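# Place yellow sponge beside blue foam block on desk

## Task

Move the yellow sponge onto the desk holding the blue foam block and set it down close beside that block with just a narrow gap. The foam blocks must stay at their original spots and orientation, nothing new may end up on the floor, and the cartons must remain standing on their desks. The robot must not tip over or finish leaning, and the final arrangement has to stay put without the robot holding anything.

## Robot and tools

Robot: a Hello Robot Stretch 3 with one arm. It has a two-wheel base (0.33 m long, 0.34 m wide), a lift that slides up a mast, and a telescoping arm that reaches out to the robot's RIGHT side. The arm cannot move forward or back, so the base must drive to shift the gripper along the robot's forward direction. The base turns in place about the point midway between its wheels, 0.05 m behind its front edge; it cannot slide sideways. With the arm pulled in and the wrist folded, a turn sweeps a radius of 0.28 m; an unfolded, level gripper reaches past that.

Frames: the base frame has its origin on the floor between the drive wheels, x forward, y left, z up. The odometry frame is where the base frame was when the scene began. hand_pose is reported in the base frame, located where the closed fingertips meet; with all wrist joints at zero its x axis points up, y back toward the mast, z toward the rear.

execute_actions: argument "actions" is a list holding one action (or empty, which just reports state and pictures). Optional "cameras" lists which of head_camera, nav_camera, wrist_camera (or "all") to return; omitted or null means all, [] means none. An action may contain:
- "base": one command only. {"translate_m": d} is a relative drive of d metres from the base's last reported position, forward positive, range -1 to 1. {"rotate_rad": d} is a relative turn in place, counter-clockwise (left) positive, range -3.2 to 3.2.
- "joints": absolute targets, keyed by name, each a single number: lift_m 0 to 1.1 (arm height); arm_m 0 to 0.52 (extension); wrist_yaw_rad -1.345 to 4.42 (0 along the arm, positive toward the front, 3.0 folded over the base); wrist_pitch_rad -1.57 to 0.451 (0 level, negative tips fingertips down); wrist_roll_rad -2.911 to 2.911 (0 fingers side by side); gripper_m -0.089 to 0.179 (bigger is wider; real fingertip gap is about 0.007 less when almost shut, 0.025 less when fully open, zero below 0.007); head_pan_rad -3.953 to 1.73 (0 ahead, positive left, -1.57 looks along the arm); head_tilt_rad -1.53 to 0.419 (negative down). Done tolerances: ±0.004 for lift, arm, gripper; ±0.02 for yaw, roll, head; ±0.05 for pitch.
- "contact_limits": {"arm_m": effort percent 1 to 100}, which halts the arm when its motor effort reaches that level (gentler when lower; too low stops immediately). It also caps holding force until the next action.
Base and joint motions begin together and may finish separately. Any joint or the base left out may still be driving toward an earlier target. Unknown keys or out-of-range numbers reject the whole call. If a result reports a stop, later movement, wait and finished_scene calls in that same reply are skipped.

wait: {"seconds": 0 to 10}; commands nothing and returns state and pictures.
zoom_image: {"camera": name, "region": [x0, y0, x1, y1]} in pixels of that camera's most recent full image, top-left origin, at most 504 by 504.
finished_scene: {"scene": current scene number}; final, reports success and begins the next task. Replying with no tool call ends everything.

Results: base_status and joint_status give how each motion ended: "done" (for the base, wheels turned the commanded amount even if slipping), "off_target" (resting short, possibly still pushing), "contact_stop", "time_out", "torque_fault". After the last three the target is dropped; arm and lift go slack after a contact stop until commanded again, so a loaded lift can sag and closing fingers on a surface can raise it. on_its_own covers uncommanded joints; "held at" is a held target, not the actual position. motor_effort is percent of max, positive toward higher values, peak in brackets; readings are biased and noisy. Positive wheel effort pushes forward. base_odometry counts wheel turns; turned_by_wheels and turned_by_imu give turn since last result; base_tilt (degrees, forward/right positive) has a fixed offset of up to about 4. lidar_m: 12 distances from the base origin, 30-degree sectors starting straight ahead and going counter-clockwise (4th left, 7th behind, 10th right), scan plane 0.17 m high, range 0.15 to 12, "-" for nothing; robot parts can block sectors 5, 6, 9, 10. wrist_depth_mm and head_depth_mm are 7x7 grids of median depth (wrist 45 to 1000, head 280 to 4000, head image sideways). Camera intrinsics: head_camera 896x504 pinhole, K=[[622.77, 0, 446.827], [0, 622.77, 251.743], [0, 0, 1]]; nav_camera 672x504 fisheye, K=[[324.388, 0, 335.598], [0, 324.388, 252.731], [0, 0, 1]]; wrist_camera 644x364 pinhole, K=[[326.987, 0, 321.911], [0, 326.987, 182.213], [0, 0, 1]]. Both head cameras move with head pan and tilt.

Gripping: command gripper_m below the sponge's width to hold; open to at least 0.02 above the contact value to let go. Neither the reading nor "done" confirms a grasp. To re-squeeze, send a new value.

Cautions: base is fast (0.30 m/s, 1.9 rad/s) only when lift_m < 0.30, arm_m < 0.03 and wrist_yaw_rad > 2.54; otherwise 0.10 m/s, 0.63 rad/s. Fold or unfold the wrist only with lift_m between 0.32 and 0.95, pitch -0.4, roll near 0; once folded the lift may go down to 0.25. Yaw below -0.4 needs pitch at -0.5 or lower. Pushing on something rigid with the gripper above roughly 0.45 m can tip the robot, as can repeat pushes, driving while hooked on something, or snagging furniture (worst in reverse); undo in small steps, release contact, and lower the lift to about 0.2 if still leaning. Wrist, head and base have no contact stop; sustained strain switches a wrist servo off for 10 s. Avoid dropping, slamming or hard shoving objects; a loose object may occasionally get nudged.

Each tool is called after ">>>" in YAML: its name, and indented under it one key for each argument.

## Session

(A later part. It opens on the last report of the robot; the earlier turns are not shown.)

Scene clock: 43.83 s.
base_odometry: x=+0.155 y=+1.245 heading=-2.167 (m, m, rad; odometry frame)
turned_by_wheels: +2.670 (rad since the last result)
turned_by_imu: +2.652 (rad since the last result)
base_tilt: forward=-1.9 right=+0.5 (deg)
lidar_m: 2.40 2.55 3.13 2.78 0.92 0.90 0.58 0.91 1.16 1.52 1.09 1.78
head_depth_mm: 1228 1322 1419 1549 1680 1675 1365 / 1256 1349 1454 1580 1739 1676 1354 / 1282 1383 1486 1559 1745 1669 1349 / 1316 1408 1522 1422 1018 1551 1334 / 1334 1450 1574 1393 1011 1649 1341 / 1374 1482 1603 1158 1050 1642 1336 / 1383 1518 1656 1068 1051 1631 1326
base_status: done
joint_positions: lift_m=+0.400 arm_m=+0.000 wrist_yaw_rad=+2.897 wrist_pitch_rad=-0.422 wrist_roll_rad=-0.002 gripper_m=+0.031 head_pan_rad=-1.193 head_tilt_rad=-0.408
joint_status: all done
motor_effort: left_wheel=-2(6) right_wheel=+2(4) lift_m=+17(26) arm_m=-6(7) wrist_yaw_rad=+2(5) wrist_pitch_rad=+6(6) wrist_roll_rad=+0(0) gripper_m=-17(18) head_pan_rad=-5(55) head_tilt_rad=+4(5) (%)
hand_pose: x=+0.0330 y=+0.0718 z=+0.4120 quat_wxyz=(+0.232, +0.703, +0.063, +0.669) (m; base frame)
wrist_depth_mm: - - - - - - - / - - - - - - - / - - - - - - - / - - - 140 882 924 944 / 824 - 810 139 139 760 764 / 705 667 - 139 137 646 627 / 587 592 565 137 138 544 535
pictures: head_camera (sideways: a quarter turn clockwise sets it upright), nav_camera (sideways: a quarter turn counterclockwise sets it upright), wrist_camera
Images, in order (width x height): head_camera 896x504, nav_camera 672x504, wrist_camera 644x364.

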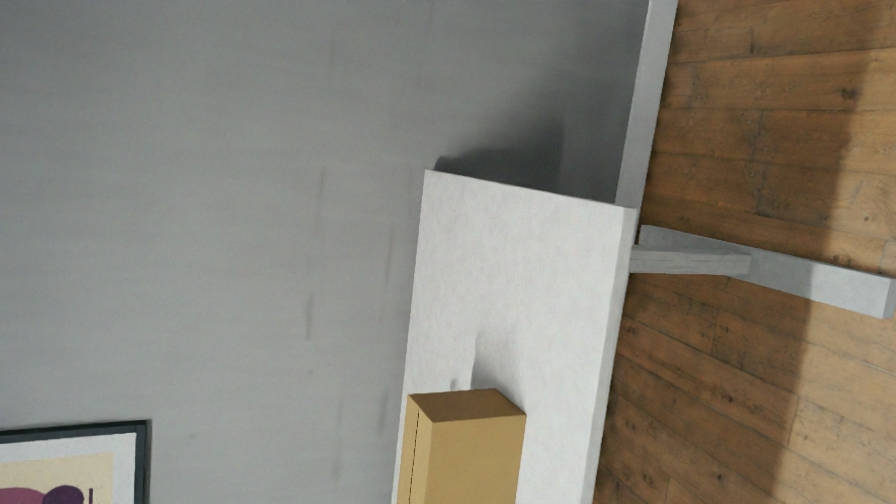

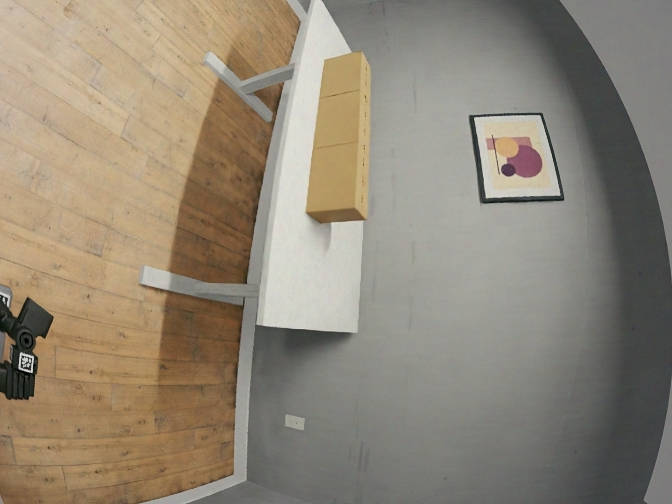

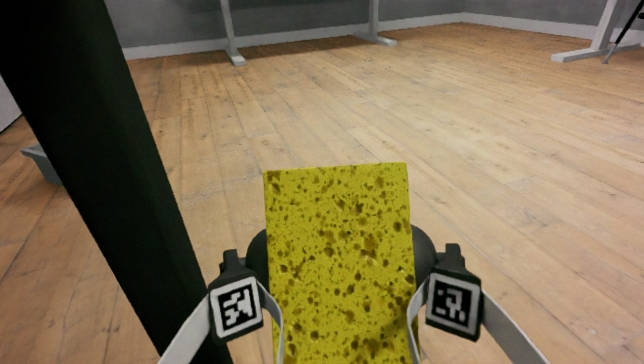

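>>> execute_actions:
  actions:
    - {"base":{"rotate_rad":1.66},"joints":{"lift_m":0.29,"head_pan_rad":-2.2,"head_tilt_rad":-0.5}}
  cameras: ["nav_camera"]

>>> execute_actions:
  actions:
    - {"base":{"translate_m":-0.75},"joints":{"head_pan_rad":-1.8}}
  cameras: ["head_camera","nav_camera"]

Scene clock: 48.87 s.
base_odometry: x=+0.155 y=+1.245 heading=-0.507 (m, m, rad; odometry frame)
turned_by_wheels: +1.660 (rad since the last result)
turned_by_imu: +1.645 (rad since the last result)
base_tilt: forward=-1.9 right=+0.6 (deg)
lidar_m: 2.79 0.92 0.87 0.58 0.93 1.26 1.09 1.57 1.78 2.40 2.55 3.12
head_depth_mm: 1479 1589 1654 1043 1000 1550 1281 / 1624 1743 1777 1126 1890 1542 1274 / 1821 1961 1303 1238 1936 1541 1273 / 2036 2219 1427 1403 1945 1532 1265 / 2312 2543 1832 2377 1931 1521 1265 / 2624 2893 3068 2602 1906 1513 1264 / 2537 2707 2944 2603 1895 1512 1256
base_status: done
joint_positions: lift_m=+0.290 arm_m=+0.000 wrist_yaw_rad=+2.897 wrist_pitch_rad=-0.421 wrist_roll_rad=-0.002 gripper_m=+0.031 head_pan_rad=-2.193 head_tilt_rad=-0.494
joint_status: all done
motor_effort: left_wheel=-2(7) right_wheel=+1(7) lift_m=+18(17) arm_m=-6(7) wrist_yaw_rad=+2(3) wrist_pitch_rad=+6(6) wrist_roll_rad=+0(0) gripper_m=-18(17) head_pan_rad=-4(55) head_tilt_rad=-2(10) (%)
hand_pose: x=+0.0329 y=+0.0719 z=+0.3022 quat_wxyz=(+0.231, +0.703, +0.063, +0.669) (m; base frame)
wrist_depth_mm: - 766 776 838 863 890 - / - 841 827 891 931 887 - / 821 878 868 806 762 801 932 / 828 - 720 140 712 761 726 / 664 - 642 140 139 609 587 / 561 535 - 139 138 504 505 / 471 480 - 138 138 436 441
pictures: nav_camera (sideways: a quarter turn counterclockwise sets it upright)
Images, in order (width x height): nav_camera 672x504.

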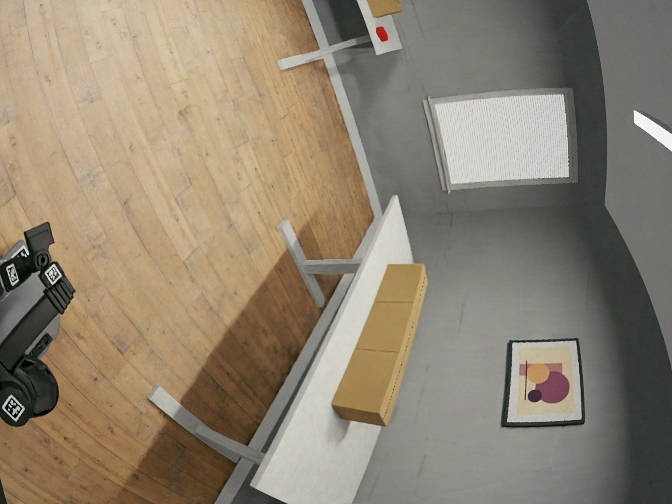

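Scene clock: 53.23 s.
base_odometry: x=-0.500 y=+1.610 heading=-0.507 (m, m, rad; odometry frame)
turned_by_wheels: +0.000 (rad since the last result)
turned_by_imu: +0.000 (rad since the last result)
base_tilt: forward=-1.7 right=+0.6 (deg)
lidar_m: 3.51 0.91 0.93 0.89 0.92 0.80 0.77 0.38 1.09 1.48 2.58 3.81
head_depth_mm: 1115 1182 1221 1186 882 693 572 / 1358 1415 1476 1201 837 689 569 / 1683 1789 1745 1195 655 686 568 / 2234 2407 2243 814 626 662 564 / 2457 2709 2872 889 798 680 561 / 2375 2569 2744 1143 854 676 560 / 2324 2508 2758 2338 1837 1480 1260
base_status: done
joint_positions: lift_m=+0.290 arm_m=+0.000 wrist_yaw_rad=+2.898 wrist_pitch_rad=-0.421 wrist_roll_rad=-0.002 gripper_m=+0.031 head_pan_rad=-1.807 head_tilt_rad=-0.494
joint_status: all done
motor_effort: left_wheel=-2(11) right_wheel=+2(4) lift_m=+18(18) arm_m=-6(6) wrist_yaw_rad=+2(2) wrist_pitch_rad=+6(6) wrist_roll_rad=+0(0) gripper_m=-18(18) head_pan_rad=+4(36) head_tilt_rad=-2(2) (%)
hand_pose: x=+0.0329 y=+0.0720 z=+0.3022 quat_wxyz=(+0.231, +0.703, +0.063, +0.669) (m; base frame)
wrist_depth_mm: - 787 794 859 943 837 - / - 831 865 949 - 861 - / 826 908 902 986 - 886 848 / 815 - 804 140 724 753 726 / 666 - 657 139 139 607 591 / 558 536 - 138 137 513 508 / 468 480 - 138 137 430 432
pictures: head_camera (sideways: a quarter turn clockwise sets it upright), nav_camera (sideways: a quarter turn counterclockwise sets it upright)
Images, in order (width x height): head_camera 896x504, nav_camera 672x504.

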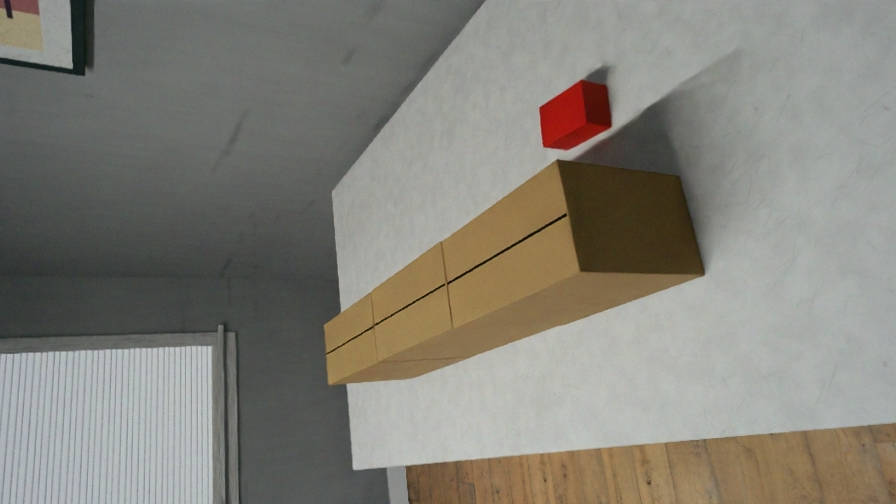

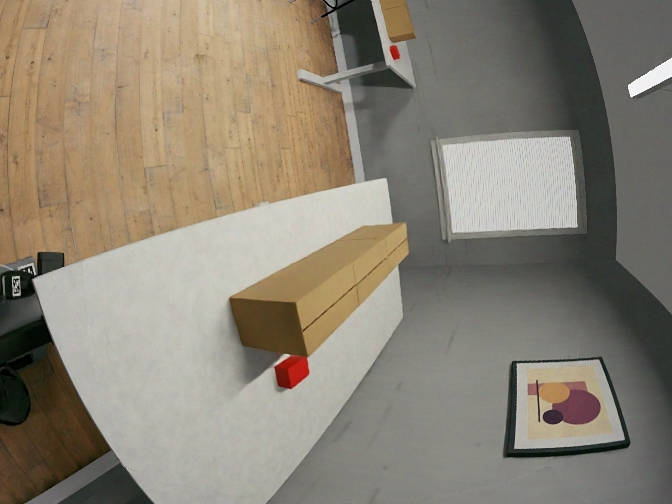

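>>> execute_actions:
  actions:
    - {"base":{"translate_m":1.0},"joints":{"head_pan_rad":-0.1,"head_tilt_rad":-0.4}}
  cameras: ["head_camera","nav_camera"]

Scene clock: 58.93 s.
base_odometry: x=+0.374 y=+1.124 heading=-0.507 (m, m, rad; odometry frame)
turned_by_wheels: +0.000 (rad since the last result)
turned_by_imu: -0.002 (rad since the last result)
base_tilt: forward=-1.7 right=+0.5 (deg)
lidar_m: 2.54 1.29 0.75 0.84 0.87 1.26 1.33 1.84 1.93 2.38 2.64 2.92
head_depth_mm: 2705 2967 3070 3029 2230 1679 1363 / 2645 2863 2467 3258 2218 1662 1355 / 2584 2825 2436 3212 2185 1671 1345 / 2561 2769 2909 3209 2184 1661 1341 / 2523 2699 2907 2966 2177 1657 1341 / 2451 2682 2897 2994 2142 1647 1329 / 2463 2619 2863 2952 2142 1636 1297
base_status: done
joint_positions: lift_m=+0.290 arm_m=+0.000 wrist_yaw_rad=+2.898 wrist_pitch_rad=-0.421 wrist_roll_rad=-0.002 gripper_m=+0.031 head_pan_rad=-0.107 head_tilt_rad=-0.408
joint_status: all done
motor_effort: left_wheel=-2(7) right_wheel=+2(6) lift_m=+18(18) arm_m=-6(6) wrist_yaw_rad=+2(3) wrist_pitch_rad=+6(6) wrist_roll_rad=+0(0) gripper_m=-18(17) head_pan_rad=+4(54) head_tilt_rad=+3(13) (%)
hand_pose: x=+0.0329 y=+0.0720 z=+0.3022 quat_wxyz=(+0.231, +0.703, +0.063, +0.669) (m; base frame)
wrist_depth_mm: - 731 766 800 845 - - / - 796 802 885 878 - - / 814 824 833 798 767 965 816 / 825 - 685 140 715 761 708 / 664 - 651 140 139 602 602 / 561 531 - 138 137 516 502 / 469 479 - 138 137 429 433
pictures: head_camera (sideways: a quarter turn clockwise sets it upright), nav_camera (sideways: a quarter turn counterclockwise sets it upright)
Images, in order (width x height): head_camera 896x504, nav_camera 672x504.

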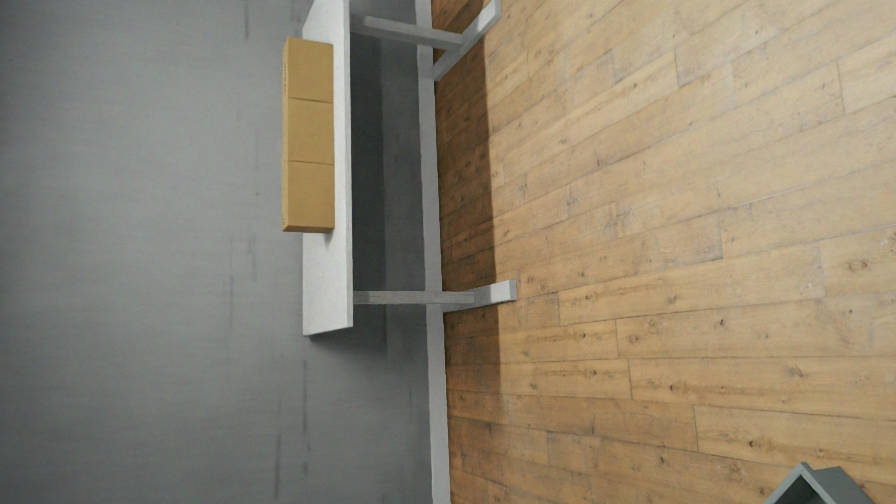

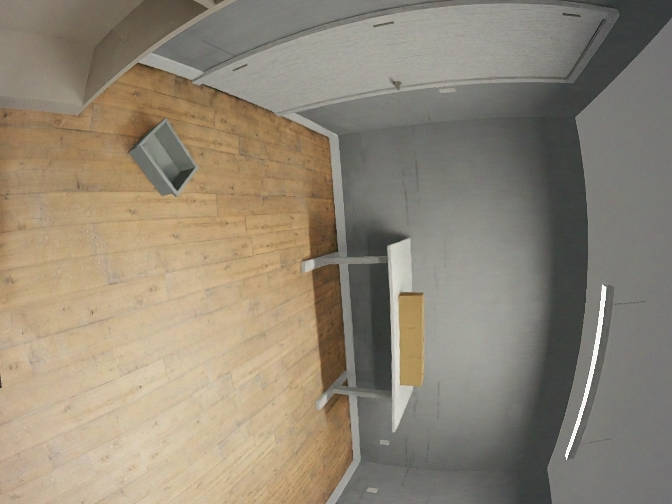

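>>> execute_actions:
  actions:
    - {"base":{"translate_m":1.0}}
  cameras: ["nav_camera"]

>>> execute_actions:
  actions:
    - {"base":{"rotate_rad":0.3}}
  cameras: []

>>> execute_actions:
  actions:
    - {"base":{"translate_m":1.0},"joints":{"head_pan_rad":-1.2,"head_tilt_rad":-0.55}}
  cameras: ["head_camera","nav_camera"]

Scene clock: 64.93 s.
base_odometry: x=+1.248 y=+0.638 heading=-0.507 (m, m, rad; odometry frame)
turned_by_wheels: +0.000 (rad since the last result)
turned_by_imu: -0.002 (rad since the last result)
base_tilt: forward=-1.8 right=+0.6 (deg)
lidar_m: 1.54 1.28 0.92 0.89 0.77 1.19 2.32 2.69 2.59 2.15 2.82 2.04
head_depth_mm: 1772 1926 2045 1497 2237 1678 1359 / 1746 1896 2027 1458 2211 1673 1356 / 1729 1868 1974 1650 2206 1670 1352 / 1681 1826 1958 1612 2078 1651 1343 / 1650 1788 1933 2092 2158 1646 1337 / 1629 1758 1887 2066 2152 1642 1330 / 1607 1728 1873 2034 2125 1636 1326
base_status: done
joint_positions: lift_m=+0.290 arm_m=+0.000 wrist_yaw_rad=+2.898 wrist_pitch_rad=-0.421 wrist_roll_rad=-0.002 gripper_m=+0.031 head_pan_rad=-0.107 head_tilt_rad=-0.408
joint_status: not commanded
motor_effort: left_wheel=-2(7) right_wheel=+2(5) lift_m=+19(18) arm_m=-6(6) wrist_yaw_rad=+3(1) wrist_pitch_rad=+6(6) wrist_roll_rad=+0(0) gripper_m=-18(17) head_pan_rad=+4(4) head_tilt_rad=+2(3) (%)
hand_pose: x=+0.0328 y=+0.0720 z=+0.3022 quat_wxyz=(+0.231, +0.703, +0.063, +0.669) (m; base frame)
wrist_depth_mm: - 777 818 857 918 - - / - 828 887 958 - - - / 744 901 969 981 - 975 925 / 773 - 627 140 732 748 709 / 654 - 625 139 139 595 590 / 555 530 - 138 138 515 495 / 475 477 - 138 138 437 430
pictures: nav_camera (sideways: a quarter turn counterclockwise sets it upright)
Images, in order (width x height): nav_camera 672x504.

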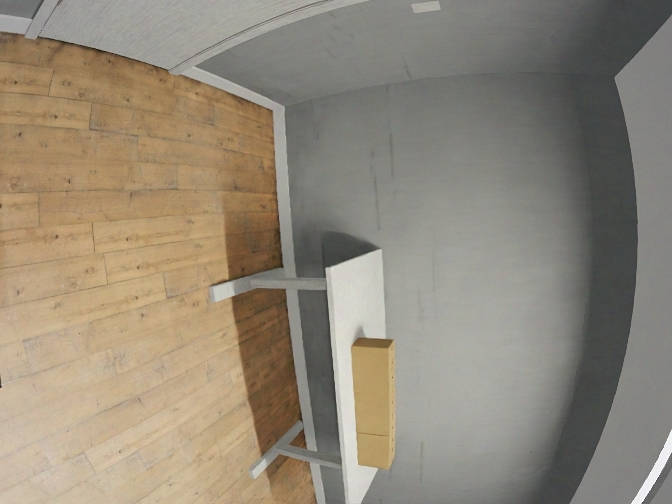

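Scene clock: 66.40 s.
base_odometry: x=+1.248 y=+0.638 heading=-0.207 (m, m, rad; odometry frame)
turned_by_wheels: +0.300 (rad since the last result)
turned_by_imu: +0.297 (rad since the last result)
base_tilt: forward=-1.9 right=+0.7 (deg)
lidar_m: 1.73 1.01 0.89 0.91 0.87 1.41 2.32 2.70 2.14 2.37 2.11 1.54
head_depth_mm: 1607 1731 1870 1459 2150 1694 1355 / 1635 1756 1916 1636 2027 1677 1344 / 1655 1771 1937 2106 2184 1670 1350 / 1670 1809 1970 2127 2182 1652 1341 / 1698 1824 1986 2175 2172 1652 1341 / 1716 1845 2019 2219 2151 1645 1340 / 1724 1838 1957 2018 1982 1642 1328
base_status: done
joint_positions: lift_m=+0.290 arm_m=+0.000 wrist_yaw_rad=+2.898 wrist_pitch_rad=-0.421 wrist_roll_rad=-0.002 gripper_m=+0.031 head_pan_rad=-0.107 head_tilt_rad=-0.408
joint_status: not commanded
motor_effort: left_wheel=-2(9) right_wheel=+2(7) lift_m=+18(18) arm_m=-6(5) wrist_yaw_rad=+2(3) wrist_pitch_rad=+6(6) wrist_roll_rad=+0(0) gripper_m=-18(17) head_pan_rad=+4(4) head_tilt_rad=+3(4) (%)
hand_pose: x=+0.0328 y=+0.0720 z=+0.3022 quat_wxyz=(+0.231, +0.703, +0.063, +0.669) (m; base frame)
wrist_depth_mm: - 877 851 848 822 821 809 / - 933 935 922 862 874 886 / 871 - - 960 958 935 912 / 758 - 648 140 730 745 739 / 675 - 593 139 139 608 593 / 561 532 - 139 138 512 504 / 475 482 - 138 137 432 431
pictures: none
No camera images: the call's "cameras" was empty. Leave "cameras" out to get every camera's image.

Scene clock: 71.43 s.
base_odometry: x=+2.226 y=+0.432 heading=-0.207 (m, m, rad; odometry frame)
turned_by_wheels: +0.000 (rad since the last result)
turned_by_imu: -0.002 (rad since the last result)
base_tilt: forward=-1.8 right=+0.6 (deg)
lidar_m: 1.01 0.71 0.59 0.60 0.71 1.31 3.28 3.30 2.71 1.86 0.78 1.01
head_depth_mm: 2516 2830 1370 1227 1860 1505 1249 / 2013 2357 1144 1056 1676 1496 1243 / 1701 1914 1626 987 823 1437 1238 / 1460 1628 1614 1078 818 1370 1202 / 1282 1404 1496 1071 812 1355 1222 / 1149 1247 1337 1071 869 1350 1221 / 1031 1112 1204 1059 1417 1450 1224
base_status: done
joint_positions: lift_m=+0.290 arm_m=+0.000 wrist_yaw_rad=+2.898 wrist_pitch_rad=-0.421 wrist_roll_rad=-0.002 gripper_m=+0.031 head_pan_rad=-1.193 head_tilt_rad=-0.544
joint_status: all done
motor_effort: left_wheel=-2(5) right_wheel=+1(6) lift_m=+18(17) arm_m=-6(5) wrist_yaw_rad=+2(3) wrist_pitch_rad=+6(6) wrist_roll_rad=+0(1) gripper_m=-18(17) head_pan_rad=-5(57) head_tilt_rad=-3(16) (%)
hand_pose: x=+0.0328 y=+0.0720 z=+0.3022 quat_wxyz=(+0.231, +0.703, +0.063, +0.669) (m; base frame)
wrist_depth_mm: - 584 589 579 591 580 572 / - 644 637 626 647 630 621 / 707 705 695 697 689 697 692 / 759 - 728 139 708 710 712 / 676 - 646 139 139 602 594 / 551 539 - 138 138 507 491 / 471 479 - 138 137 436 436
pictures: head_camera (sideways: a quarter turn clockwise sets it upright), nav_camera (sideways: a quarter turn counterclockwise sets it upright)
Images, in order (width x height): head_camera 896x504, nav_camera 672x504.

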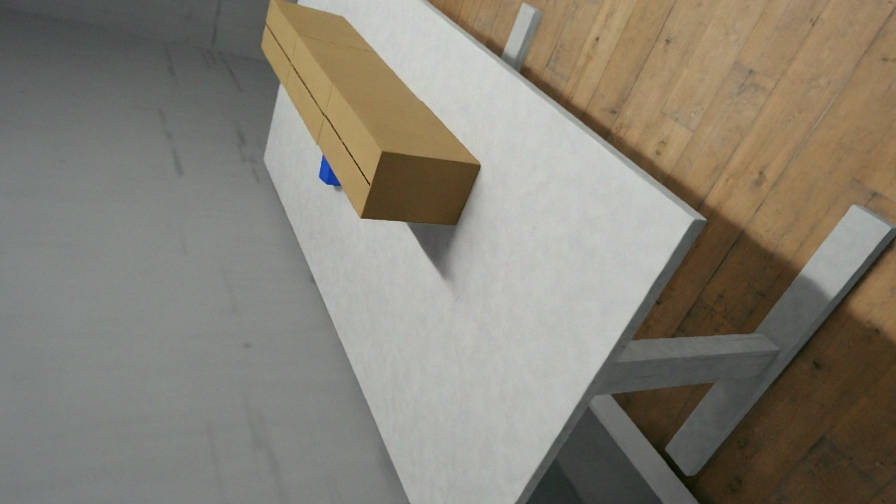

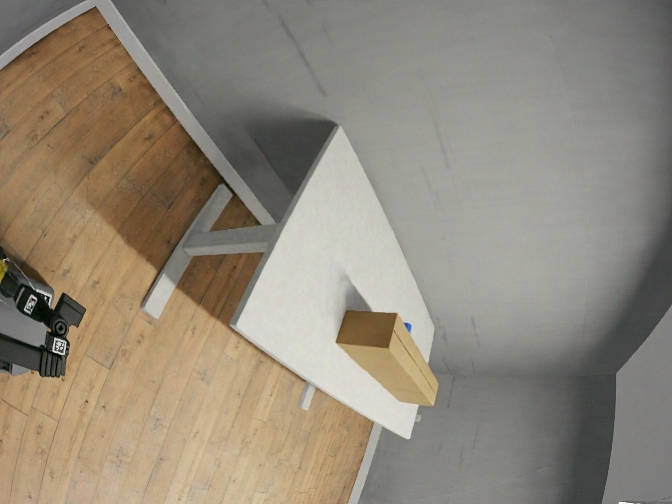

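>>> execute_actions:
  actions:
    - {"base":{"rotate_rad":1.39},"joints":{"lift_m":0.75,"wrist_yaw_rad":0.0,"wrist_pitch_rad":-1.4,"head_pan_rad":-2.0,"head_tilt_rad":-0.8}}
  cameras: ["head_camera","nav_camera"]

Scene clock: 79.23 s.
base_odometry: x=+2.226 y=+0.432 heading=+1.183 (m, m, rad; odometry frame)
turned_by_wheels: +1.390 (rad since the last result)
turned_by_imu: +1.379 (rad since the last result)
base_tilt: forward=-1.8 right=+0.5 (deg)
lidar_m: 0.59 0.65 0.96 2.25 3.97 2.71 1.86 0.77 1.02 1.01 0.79 0.63
head_depth_mm: 1042 1198 998 800 1446 1297 1140 / 997 1156 993 1056 1369 1279 - / 956 1111 1096 1616 1482 - - / 921 1060 1253 1544 1489 - - / 889 1020 1192 1447 1481 - - / 859 981 1143 1375 1466 1298 1115 / 828 942 1092 1296 1449 1257 1111
base_status: done
joint_positions: lift_m=+0.750 arm_m=+0.000 wrist_yaw_rad=+0.003 wrist_pitch_rad=-1.397 wrist_roll_rad=-0.002 gripper_m=+0.031 head_pan_rad=-1.993 head_tilt_rad=-0.790
joint_status: all done
motor_effort: left_wheel=-2(9) right_wheel=+1(6) lift_m=+31(33) arm_m=-5(6) wrist_yaw_rad=-3(4) wrist_pitch_rad=-1(5) wrist_roll_rad=+0(0) gripper_m=-18(17) head_pan_rad=-4(52) head_tilt_rad=-4(21) (%)
hand_pose: x=-0.0216 y=-0.1658 z=+0.6318 quat_wxyz=(+0.543, +0.456, -0.540, -0.454) (m; base frame)
wrist_depth_mm: 675 827 811 803 809 778 726 / 681 798 811 788 783 769 760 / 683 809 785 791 789 751 746 / 695 812 796 140 764 749 748 / 700 789 781 139 138 784 751 / 717 795 783 138 137 748 743 / 711 800 775 138 137 771 728
pictures: head_camera (sideways: a quarter turn clockwise sets it upright), nav_camera (sideways: a quarter turn counterclockwise sets it upright)
Images, in order (width x height): head_camera 896x504, nav_camera 672x504.

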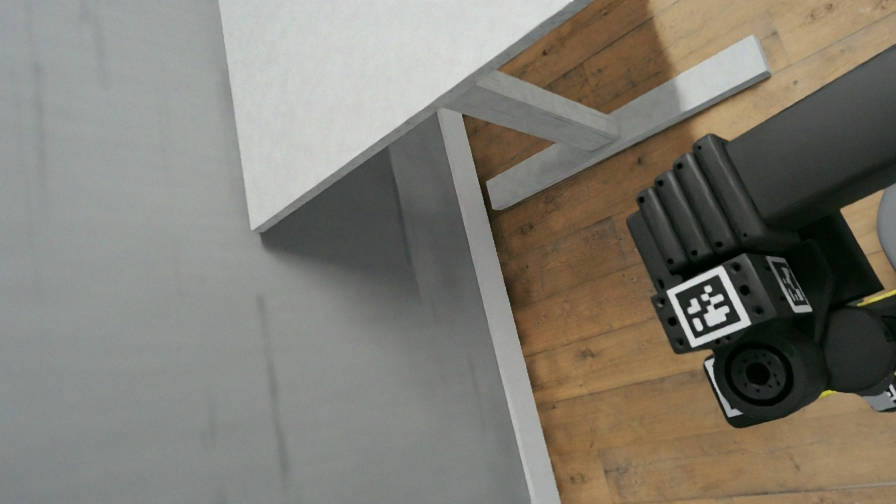

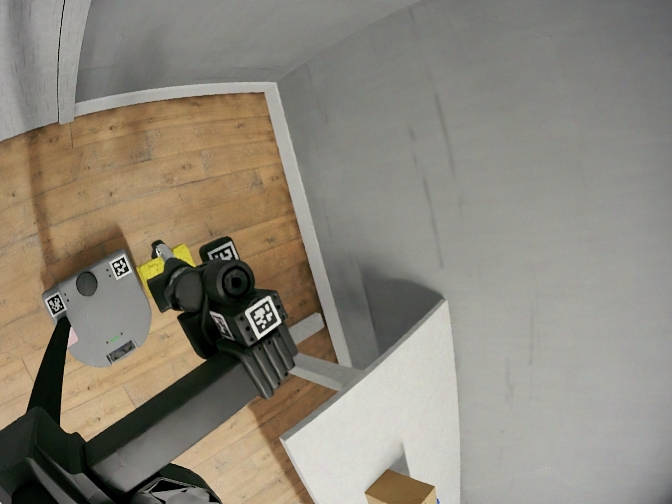

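>>> execute_actions:
  actions:
    - {"base":{"translate_m":-1.0},"joints":{"lift_m":1.1}}
  cameras: ["nav_camera"]

>>> execute_actions:
  actions:
    - {"base":{"translate_m":-0.3},"joints":{"arm_m":0.36,"head_pan_rad":-1.57}}

Scene clock: 90.53 s.
base_odometry: x=+1.848 y=-0.493 heading=+1.182 (m, m, rad; odometry frame)
turned_by_wheels: +0.000 (rad since the last result)
turned_by_imu: +0.000 (rad since the last result)
base_tilt: forward=-1.8 right=+0.6 (deg)
lidar_m: 1.59 1.72 2.52 3.41 2.72 1.86 2.13 0.89 0.90 0.89 0.61 1.45
head_depth_mm: 891 - 918 545 559 572 1096 / - - - 541 512 568 525 / - - - 537 482 565 504 / - - - 520 467 549 493 / - - - 778 - - 483 / - - - - - - 473 / - - - - - - 487
base_status: done
joint_positions: lift_m=+1.097 arm_m=+0.000 wrist_yaw_rad=+0.003 wrist_pitch_rad=-1.397 wrist_roll_rad=-0.002 gripper_m=+0.031 head_pan_rad=-1.993 head_tilt_rad=-0.790
joint_status: all done
joint sent to its limit — the command would take lift_m past its upper limit, so that joint was sent only as far as its limit.
motor_effort: left_wheel=-2(5) right_wheel=+2(4) lift_m=+31(33) arm_m=-6(6) wrist_yaw_rad=-2(3) wrist_pitch_rad=-1(2) wrist_roll_rad=+0(0) gripper_m=-17(17) head_pan_rad=-4(4) head_tilt_rad=-4(5) (%)
hand_pose: x=-0.0216 y=-0.1658 z=+0.9790 quat_wxyz=(+0.543, +0.456, -0.540, -0.454) (m; base frame)
wrist_depth_mm: 443 255 249 248 245 242 242 / 435 251 250 245 244 241 240 / 438 429 283 252 243 241 240 / 429 430 424 140 412 417 412 / 425 427 423 139 139 414 409 / - - - 138 137 409 407 / - - - 138 138 - -
pictures: nav_camera (sideways: a quarter turn counterclockwise sets it upright)
Images, in order (width x height): nav_camera 672x504.

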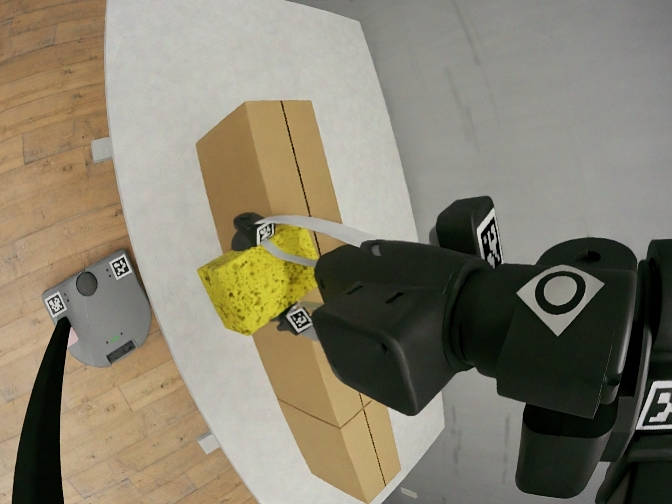

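Scene clock: 94.60 s.
base_odometry: x=+1.734 y=-0.771 heading=+1.182 (m, m, rad; odometry frame)
turned_by_wheels: +0.000 (rad since the last result)
turned_by_imu: +0.000 (rad since the last result)
base_tilt: forward=-1.8 right=+0.5 (deg)
lidar_m: 1.89 2.04 2.88 3.85 2.37 1.62 1.83 0.62 0.87 0.86 0.93 0.82
head_depth_mm: 711 816 930 801 454 414 501 / 717 821 927 796 451 416 499 / 722 827 926 788 448 425 495 / - 840 533 786 446 438 494 / 722 841 916 776 443 448 490 / 738 847 934 772 440 460 489 / 744 854 936 766 438 469 487
base_status: done
joint_positions: lift_m=+1.097 arm_m=+0.360 wrist_yaw_rad=+0.001 wrist_pitch_rad=-1.398 wrist_roll_rad=-0.002 gripper_m=+0.031 head_pan_rad=-1.577 head_tilt_rad=-0.790
joint_status: all done
motor_effort: left_wheel=-2(7) right_wheel=+2(3) lift_m=+31(31) arm_m=+7(5) wrist_yaw_rad=-1(2) wrist_pitch_rad=-1(1) wrist_roll_rad=+0(0) gripper_m=-17(18) head_pan_rad=+4(40) head_tilt_rad=-4(4) (%)
hand_pose: x=-0.0216 y=-0.5248 z=+0.9790 quat_wxyz=(+0.542, +0.456, -0.540, -0.455) (m; base frame)
wrist_depth_mm: 440 431 432 424 426 413 411 / 438 434 432 425 420 420 411 / 430 424 429 424 423 413 411 / 430 424 422 139 419 414 405 / 426 425 422 139 139 406 404 / 427 420 423 138 137 413 409 / 426 428 418 137 138 407 403
pictures: head_camera (sideways: a quarter turn clockwise sets it upright), nav_camera (sideways: a quarter turn counterclockwise sets it upright), wrist_camera
Images, in order (width x height): head_camera 896x504, nav_camera 672x504, wrist_camera 644x364.

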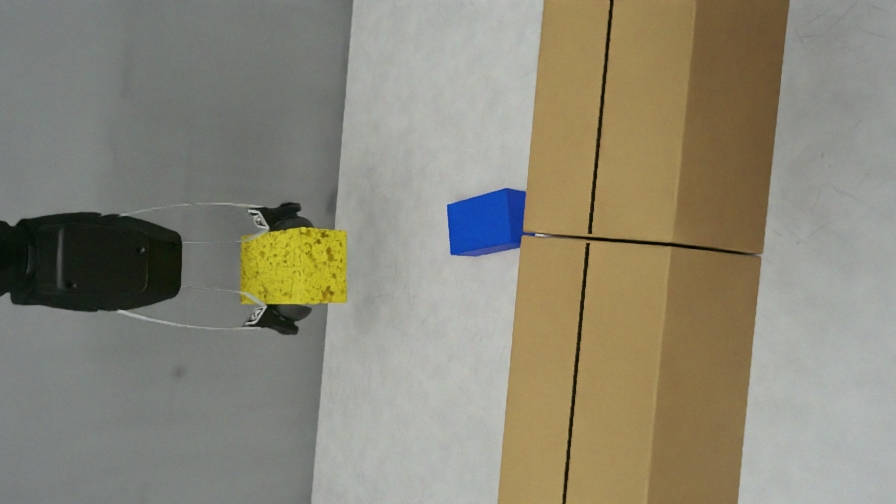

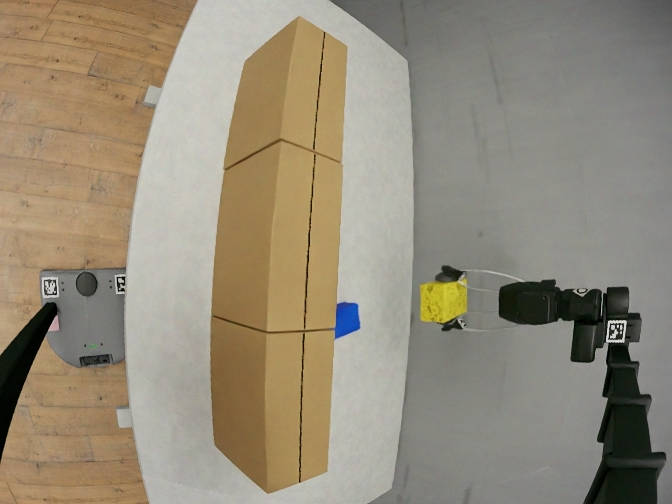

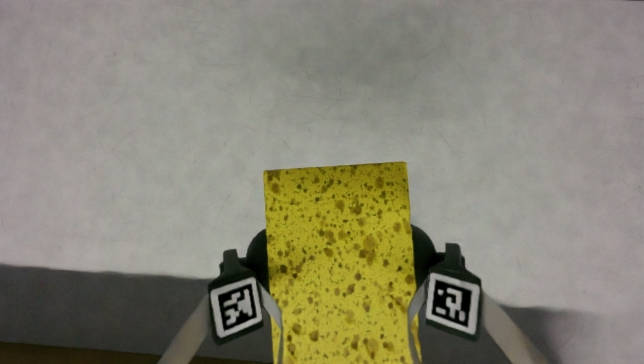

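>>> execute_actions:
  actions:
    - {"base":{"translate_m":-0.18},"joints":{"wrist_yaw_rad":1.75,"head_pan_rad":-1.4}}
  cameras: ["head_camera","wrist_camera"]

Scene clock: 98.73 s.
base_odometry: x=+1.666 y=-0.937 heading=+1.182 (m, m, rad; odometry frame)
turned_by_wheels: +0.000 (rad since the last result)
turned_by_imu: +0.000 (rad since the last result)
base_tilt: forward=-1.7 right=+0.6 (deg)
lidar_m: 2.06 2.24 2.98 3.88 1.49 1.49 1.66 0.48 0.48 0.84 0.90 0.97
head_depth_mm: 672 768 888 798 666 570 500 / - 795 895 793 452 391 482 / 687 802 527 788 449 394 479 / 726 835 908 784 446 403 487 / 743 857 938 754 443 412 491 / 762 885 955 773 440 447 490 / 783 906 946 767 438 490 488
base_status: done
joint_positions: lift_m=+1.097 arm_m=+0.360 wrist_yaw_rad=+1.747 wrist_pitch_rad=-1.398 wrist_roll_rad=-0.002 gripper_m=+0.031 head_pan_rad=-1.407 head_tilt_rad=-0.790
joint_status: all done
motor_effort: left_wheel=-2(6) right_wheel=+2(3) lift_m=+31(32) arm_m=+7(6) wrist_yaw_rad=+2(3) wrist_pitch_rad=-1(1) wrist_roll_rad=+0(0) gripper_m=-17(18) head_pan_rad=+4(25) head_tilt_rad=-5(5) (%)
hand_pose: x=-0.0014 y=-0.5013 z=+0.9790 quat_wxyz=(+0.697, +0.707, +0.002, +0.123) (m; base frame)
wrist_depth_mm: 256 255 400 424 425 418 417 / 254 264 432 427 420 415 410 / 253 280 430 380 419 420 415 / 247 298 420 140 411 412 411 / 249 316 423 139 139 410 414 / 248 344 423 139 138 407 412 / 259 424 420 138 137 410 404
pictures: head_camera (sideways: a quarter turn clockwise sets it upright), wrist_camera
Images, in order (width x height): head_camera 896x504, wrist_camera 644x364.

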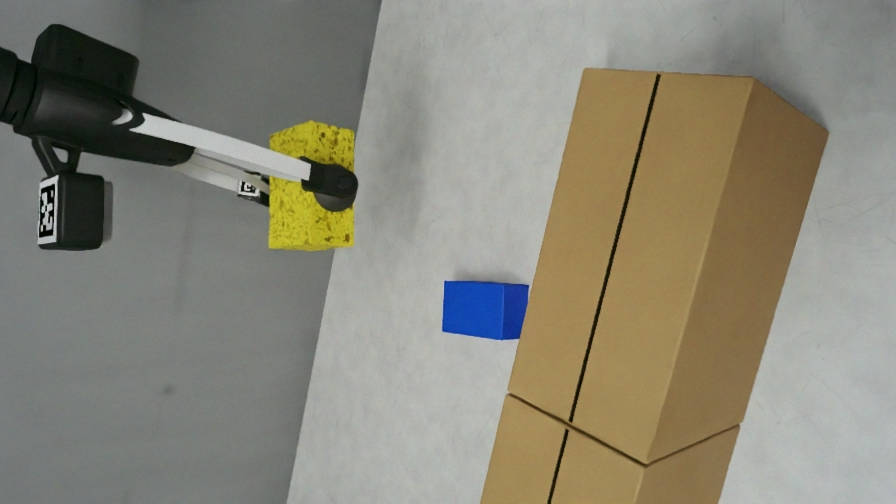

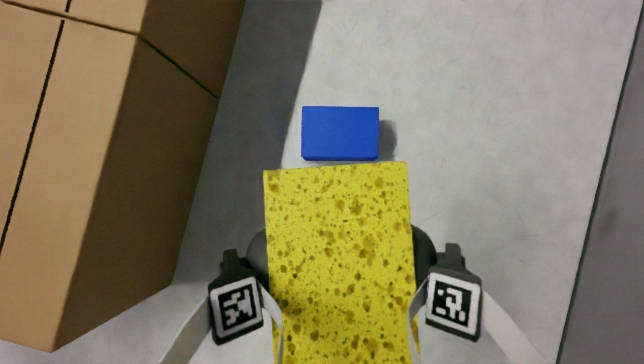

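>>> execute_actions:
  actions:
    - {"joints":{"wrist_yaw_rad":1.69,"lift_m":0.885}}
  cameras: ["head_camera","wrist_camera"]

Scene clock: 101.97 s.
base_odometry: x=+1.666 y=-0.937 heading=+1.182 (m, m, rad; odometry frame)
turned_by_wheels: +0.000 (rad since the last result)
turned_by_imu: +0.000 (rad since the last result)
base_tilt: forward=-1.7 right=+0.4 (deg)
lidar_m: 2.06 2.24 2.98 3.88 1.49 1.49 1.65 0.48 0.48 0.84 0.91 0.97
head_depth_mm: 676 735 898 790 651 570 500 / 692 752 902 793 451 390 481 / 708 796 913 729 448 394 479 / 724 830 926 760 446 402 486 / 747 854 938 756 442 412 491 / 765 885 956 772 441 447 490 / 786 907 949 766 437 490 487
base_status: not commanded
joint_positions: lift_m=+0.885 arm_m=+0.360 wrist_yaw_rad=+1.693 wrist_pitch_rad=-1.398 wrist_roll_rad=-0.002 gripper_m=+0.031 head_pan_rad=-1.407 head_tilt_rad=-0.790
joint_status: all done
motor_effort: left_wheel=-2(2) right_wheel=+2(1) lift_m=+18(27) arm_m=+6(6) wrist_yaw_rad=-4(2) wrist_pitch_rad=-1(1) wrist_roll_rad=+0(0) gripper_m=-16(18) head_pan_rad=+4(4) head_tilt_rad=-4(5) (%)
hand_pose: x=-0.0013 y=-0.5023 z=+0.7674 quat_wxyz=(+0.700, +0.707, -0.017, +0.104) (m; base frame)
wrist_depth_mm: 194 220 216 170 169 211 209 / 202 220 217 169 168 210 209 / 208 217 216 207 212 209 207 / 214 216 215 139 210 208 205 / 216 217 213 139 139 208 205 / 216 215 212 138 137 206 204 / 215 214 211 137 137 205 204
pictures: head_camera (sideways: a quarter turn clockwise sets it upright), wrist_camera
Images, in order (width x height): head_camera 896x504, wrist_camera 644x364.

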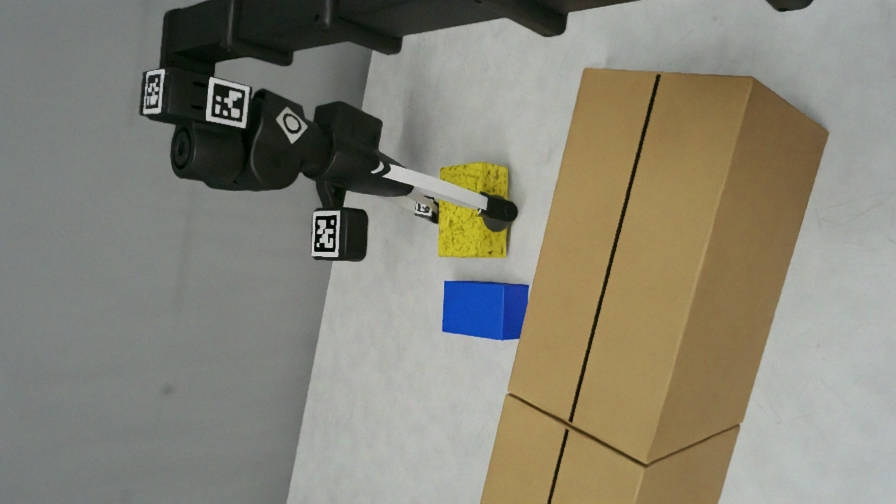

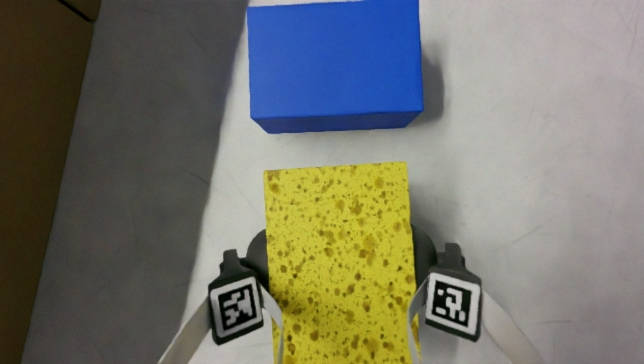

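>>> execute_actions:
  actions:
    - {"base":{"translate_m":0.018},"joints":{"lift_m":0.866}}
  cameras: ["wrist_camera"]

Scene clock: 103.47 s.
base_odometry: x=+1.673 y=-0.921 heading=+1.182 (m, m, rad; odometry frame)
turned_by_wheels: +0.000 (rad since the last result)
turned_by_imu: +0.000 (rad since the last result)
base_tilt: forward=-1.7 right=+0.6 (deg)
lidar_m: 2.05 2.21 2.98 3.40 1.52 1.50 1.67 0.49 0.51 0.84 0.91 0.96
head_depth_mm: 678 746 - 777 658 539 493 / 694 757 905 795 451 391 474 / 709 796 932 768 448 399 480 / 729 837 935 783 446 407 489 / 745 861 941 774 443 418 491 / 766 888 959 771 441 454 490 / 786 916 952 769 439 497 487
base_status: done
joint_positions: lift_m=+0.866 arm_m=+0.360 wrist_yaw_rad=+1.693 wrist_pitch_rad=-1.398 wrist_roll_rad=-0.002 gripper_m=+0.031 head_pan_rad=-1.407 head_tilt_rad=-0.790
joint_status: all done
motor_effort: left_wheel=-3(4) right_wheel=+2(6) lift_m=+18(17) arm_m=+6(7) wrist_yaw_rad=-4(3) wrist_pitch_rad=-1(1) wrist_roll_rad=+0(0) gripper_m=-19(16) head_pan_rad=+4(4) head_tilt_rad=-4(4) (%)
hand_pose: x=-0.0013 y=-0.5023 z=+0.7484 quat_wxyz=(+0.700, +0.707, -0.017, +0.104) (m; base frame)
wrist_depth_mm: 193 200 198 151 150 191 190 / 197 199 197 150 149 190 190 / 200 198 196 150 149 191 190 / 199 197 194 140 190 188 187 / 198 197 194 139 139 188 187 / 199 196 195 138 137 187 186 / 196 195 192 138 138 187 185
pictures: wrist_camera
Images, in order (width x height): wrist_camera 644x364.

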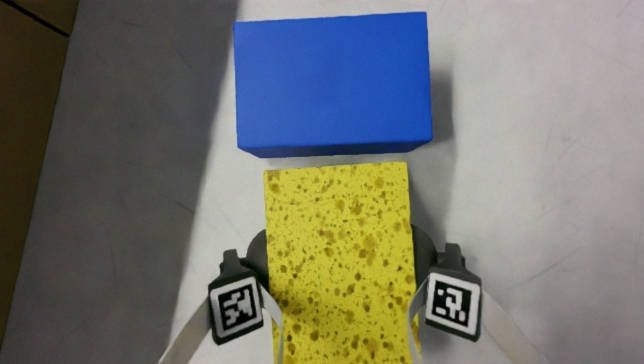

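Gap about 1 cm; sponge ~5 mm above the desk.

>>> execute_actions:
  actions:
    - {"joints":{"lift_m":0.861}}
  cameras: []

>>> execute_actions:
  actions:
    - {"joints":{"gripper_m":0.11}}
  cameras: []

>>> execute_actions:
  actions:
    - {"joints":{"lift_m":0.95}}
  cameras: ["head_camera","wrist_camera"]

Scene clock: 104.33 s.
base_odometry: x=+1.673 y=-0.921 heading=+1.182 (m, m, rad; odometry frame)
turned_by_wheels: +0.000 (rad since the last result)
turned_by_imu: +0.000 (rad since the last result)
base_tilt: forward=-1.8 right=+0.5 (deg)
lidar_m: 2.05 2.22 2.98 3.40 1.52 1.50 1.67 0.50 0.51 0.84 0.91 0.96
head_depth_mm: 679 754 - 777 651 477 491 / 694 759 903 793 450 390 474 / 709 797 935 769 449 399 480 / 727 831 939 784 445 407 488 / 747 859 940 774 444 418 490 / 767 885 958 773 442 453 490 / 785 912 951 766 438 498 487
base_status: not commanded
joint_positions: lift_m=+0.861 arm_m=+0.360 wrist_yaw_rad=+1.693 wrist_pitch_rad=-1.398 wrist_roll_rad=-0.002 gripper_m=+0.031 head_pan_rad=-1.407 head_tilt_rad=-0.790
joint_status: all done
motor_effort: left_wheel=-3(3) right_wheel=+2(2) lift_m=+18(17) arm_m=+7(6) wrist_yaw_rad=-2(2) wrist_pitch_rad=-1(1) wrist_roll_rad=+0(0) gripper_m=-17(17) head_pan_rad=+4(4) head_tilt_rad=-4(4) (%)
hand_pose: x=-0.0013 y=-0.5023 z=+0.7434 quat_wxyz=(+0.700, +0.707, -0.017, +0.104) (m; base frame)
wrist_depth_mm: 192 195 192 146 144 186 186 / 195 193 192 145 144 186 184 / 194 194 190 145 144 184 183 / 193 192 191 139 186 184 183 / 192 191 189 139 139 184 182 / 192 191 190 139 137 183 181 / 190 188 187 138 137 181 180
pictures: none
No camera images: the call's "cameras" was empty. Leave "cameras" out to get every camera's image.

Scene clock: 105.63 s.
base_odometry: x=+1.673 y=-0.921 heading=+1.182 (m, m, rad; odometry frame)
turned_by_wheels: +0.000 (rad since the last result)
turned_by_imu: +0.000 (rad since the last result)
base_tilt: forward=-1.8 right=+0.7 (deg)
lidar_m: 2.05 2.22 2.97 3.41 1.52 1.50 1.67 0.50 0.51 0.84 0.91 0.95
head_depth_mm: 678 751 - 776 650 476 492 / 692 760 901 792 451 391 474 / 711 797 933 750 449 399 481 / 725 833 939 759 446 407 488 / 747 856 942 773 444 418 491 / 765 888 959 772 441 454 489 / 788 914 952 766 438 498 488
base_status: not commanded
joint_positions: lift_m=+0.861 arm_m=+0.360 wrist_yaw_rad=+1.693 wrist_pitch_rad=-1.398 wrist_roll_rad=-0.002 gripper_m=+0.110 head_pan_rad=-1.407 head_tilt_rad=-0.790
joint_status: all done
motor_effort: left_wheel=-3(3) right_wheel=+1(2) lift_m=+18(18) arm_m=+6(7) wrist_yaw_rad=-2(3) wrist_pitch_rad=-1(1) wrist_roll_rad=+0(0) gripper_m=+0(98) head_pan_rad=+4(4) head_tilt_rad=-4(5) (%)
hand_pose: x=-0.0013 y=-0.5023 z=+0.7434 quat_wxyz=(+0.700, +0.707, -0.017, +0.104) (m; base frame)
wrist_depth_mm: 191 196 193 146 145 186 186 / 195 193 191 145 144 186 185 / 195 192 190 144 143 185 184 / 193 192 189 143 186 185 183 / 193 191 190 143 185 184 182 / 192 191 189 142 142 - 181 / 191 191 189 142 141 182 181
pictures: none
No camera images: the call's "cameras" was empty. Leave "cameras" out to get every camera's image.

Scene clock: 107.27 s.
base_odometry: x=+1.673 y=-0.921 heading=+1.182 (m, m, rad; odometry frame)
turned_by_wheels: +0.000 (rad since the last result)
turned_by_imu: +0.000 (rad since the last result)
base_tilt: forward=-1.8 right=+0.6 (deg)
lidar_m: 2.05 2.21 2.98 3.41 1.51 1.50 1.67 0.49 0.51 0.84 0.91 0.96
head_depth_mm: 655 785 898 799 666 548 500 / 672 - 918 793 451 391 474 / 706 824 - 780 448 400 479 / 728 827 940 780 446 406 488 / 745 858 940 774 444 418 491 / 767 882 957 772 441 454 489 / 787 914 951 766 438 498 489
base_status: not commanded
joint_positions: lift_m=+0.950 arm_m=+0.360 wrist_yaw_rad=+1.693 wrist_pitch_rad=-1.398 wrist_roll_rad=-0.002 gripper_m=+0.110 head_pan_rad=-1.407 head_tilt_rad=-0.790
joint_status: all done
motor_effort: left_wheel=-3(2) right_wheel=+2(2) lift_m=+31(35) arm_m=+6(6) wrist_yaw_rad=-3(4) wrist_pitch_rad=-1(0) wrist_roll_rad=+0(0) gripper_m=+1(0) head_pan_rad=+4(4) head_tilt_rad=-4(4) (%)
hand_pose: x=-0.0013 y=-0.5023 z=+0.8318 quat_wxyz=(+0.700, +0.707, -0.017, +0.104) (m; base frame)
wrist_depth_mm: 191 255 283 279 278 275 270 / 198 272 281 277 279 273 269 / 206 282 281 233 275 273 270 / 213 281 280 231 275 272 268 / 222 279 278 229 272 270 266 / 230 277 275 231 274 - 265 / 240 280 273 271 269 267 264
pictures: head_camera (sideways: a quarter turn clockwise sets it upright), wrist_camera
Images, in order (width x height): head_camera 896x504, wrist_camera 644x364.

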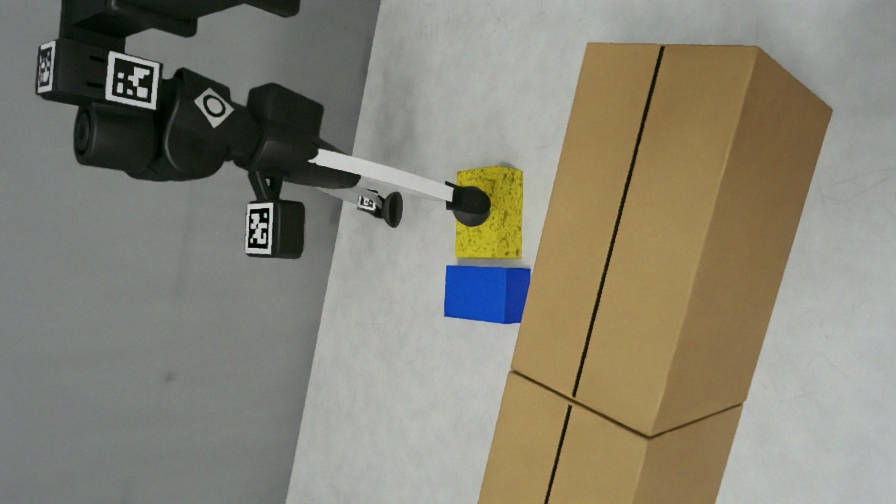

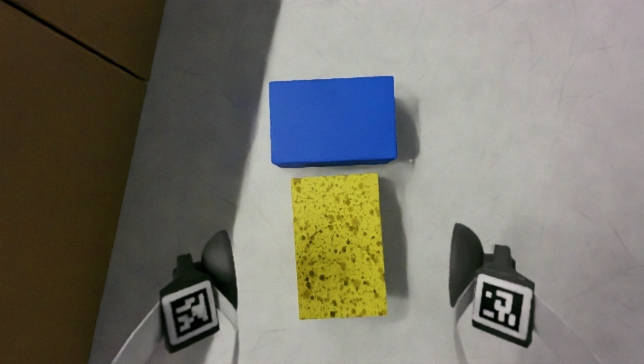

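>>> finished_scene:
  scene: 1

The scene is finished: the task was done.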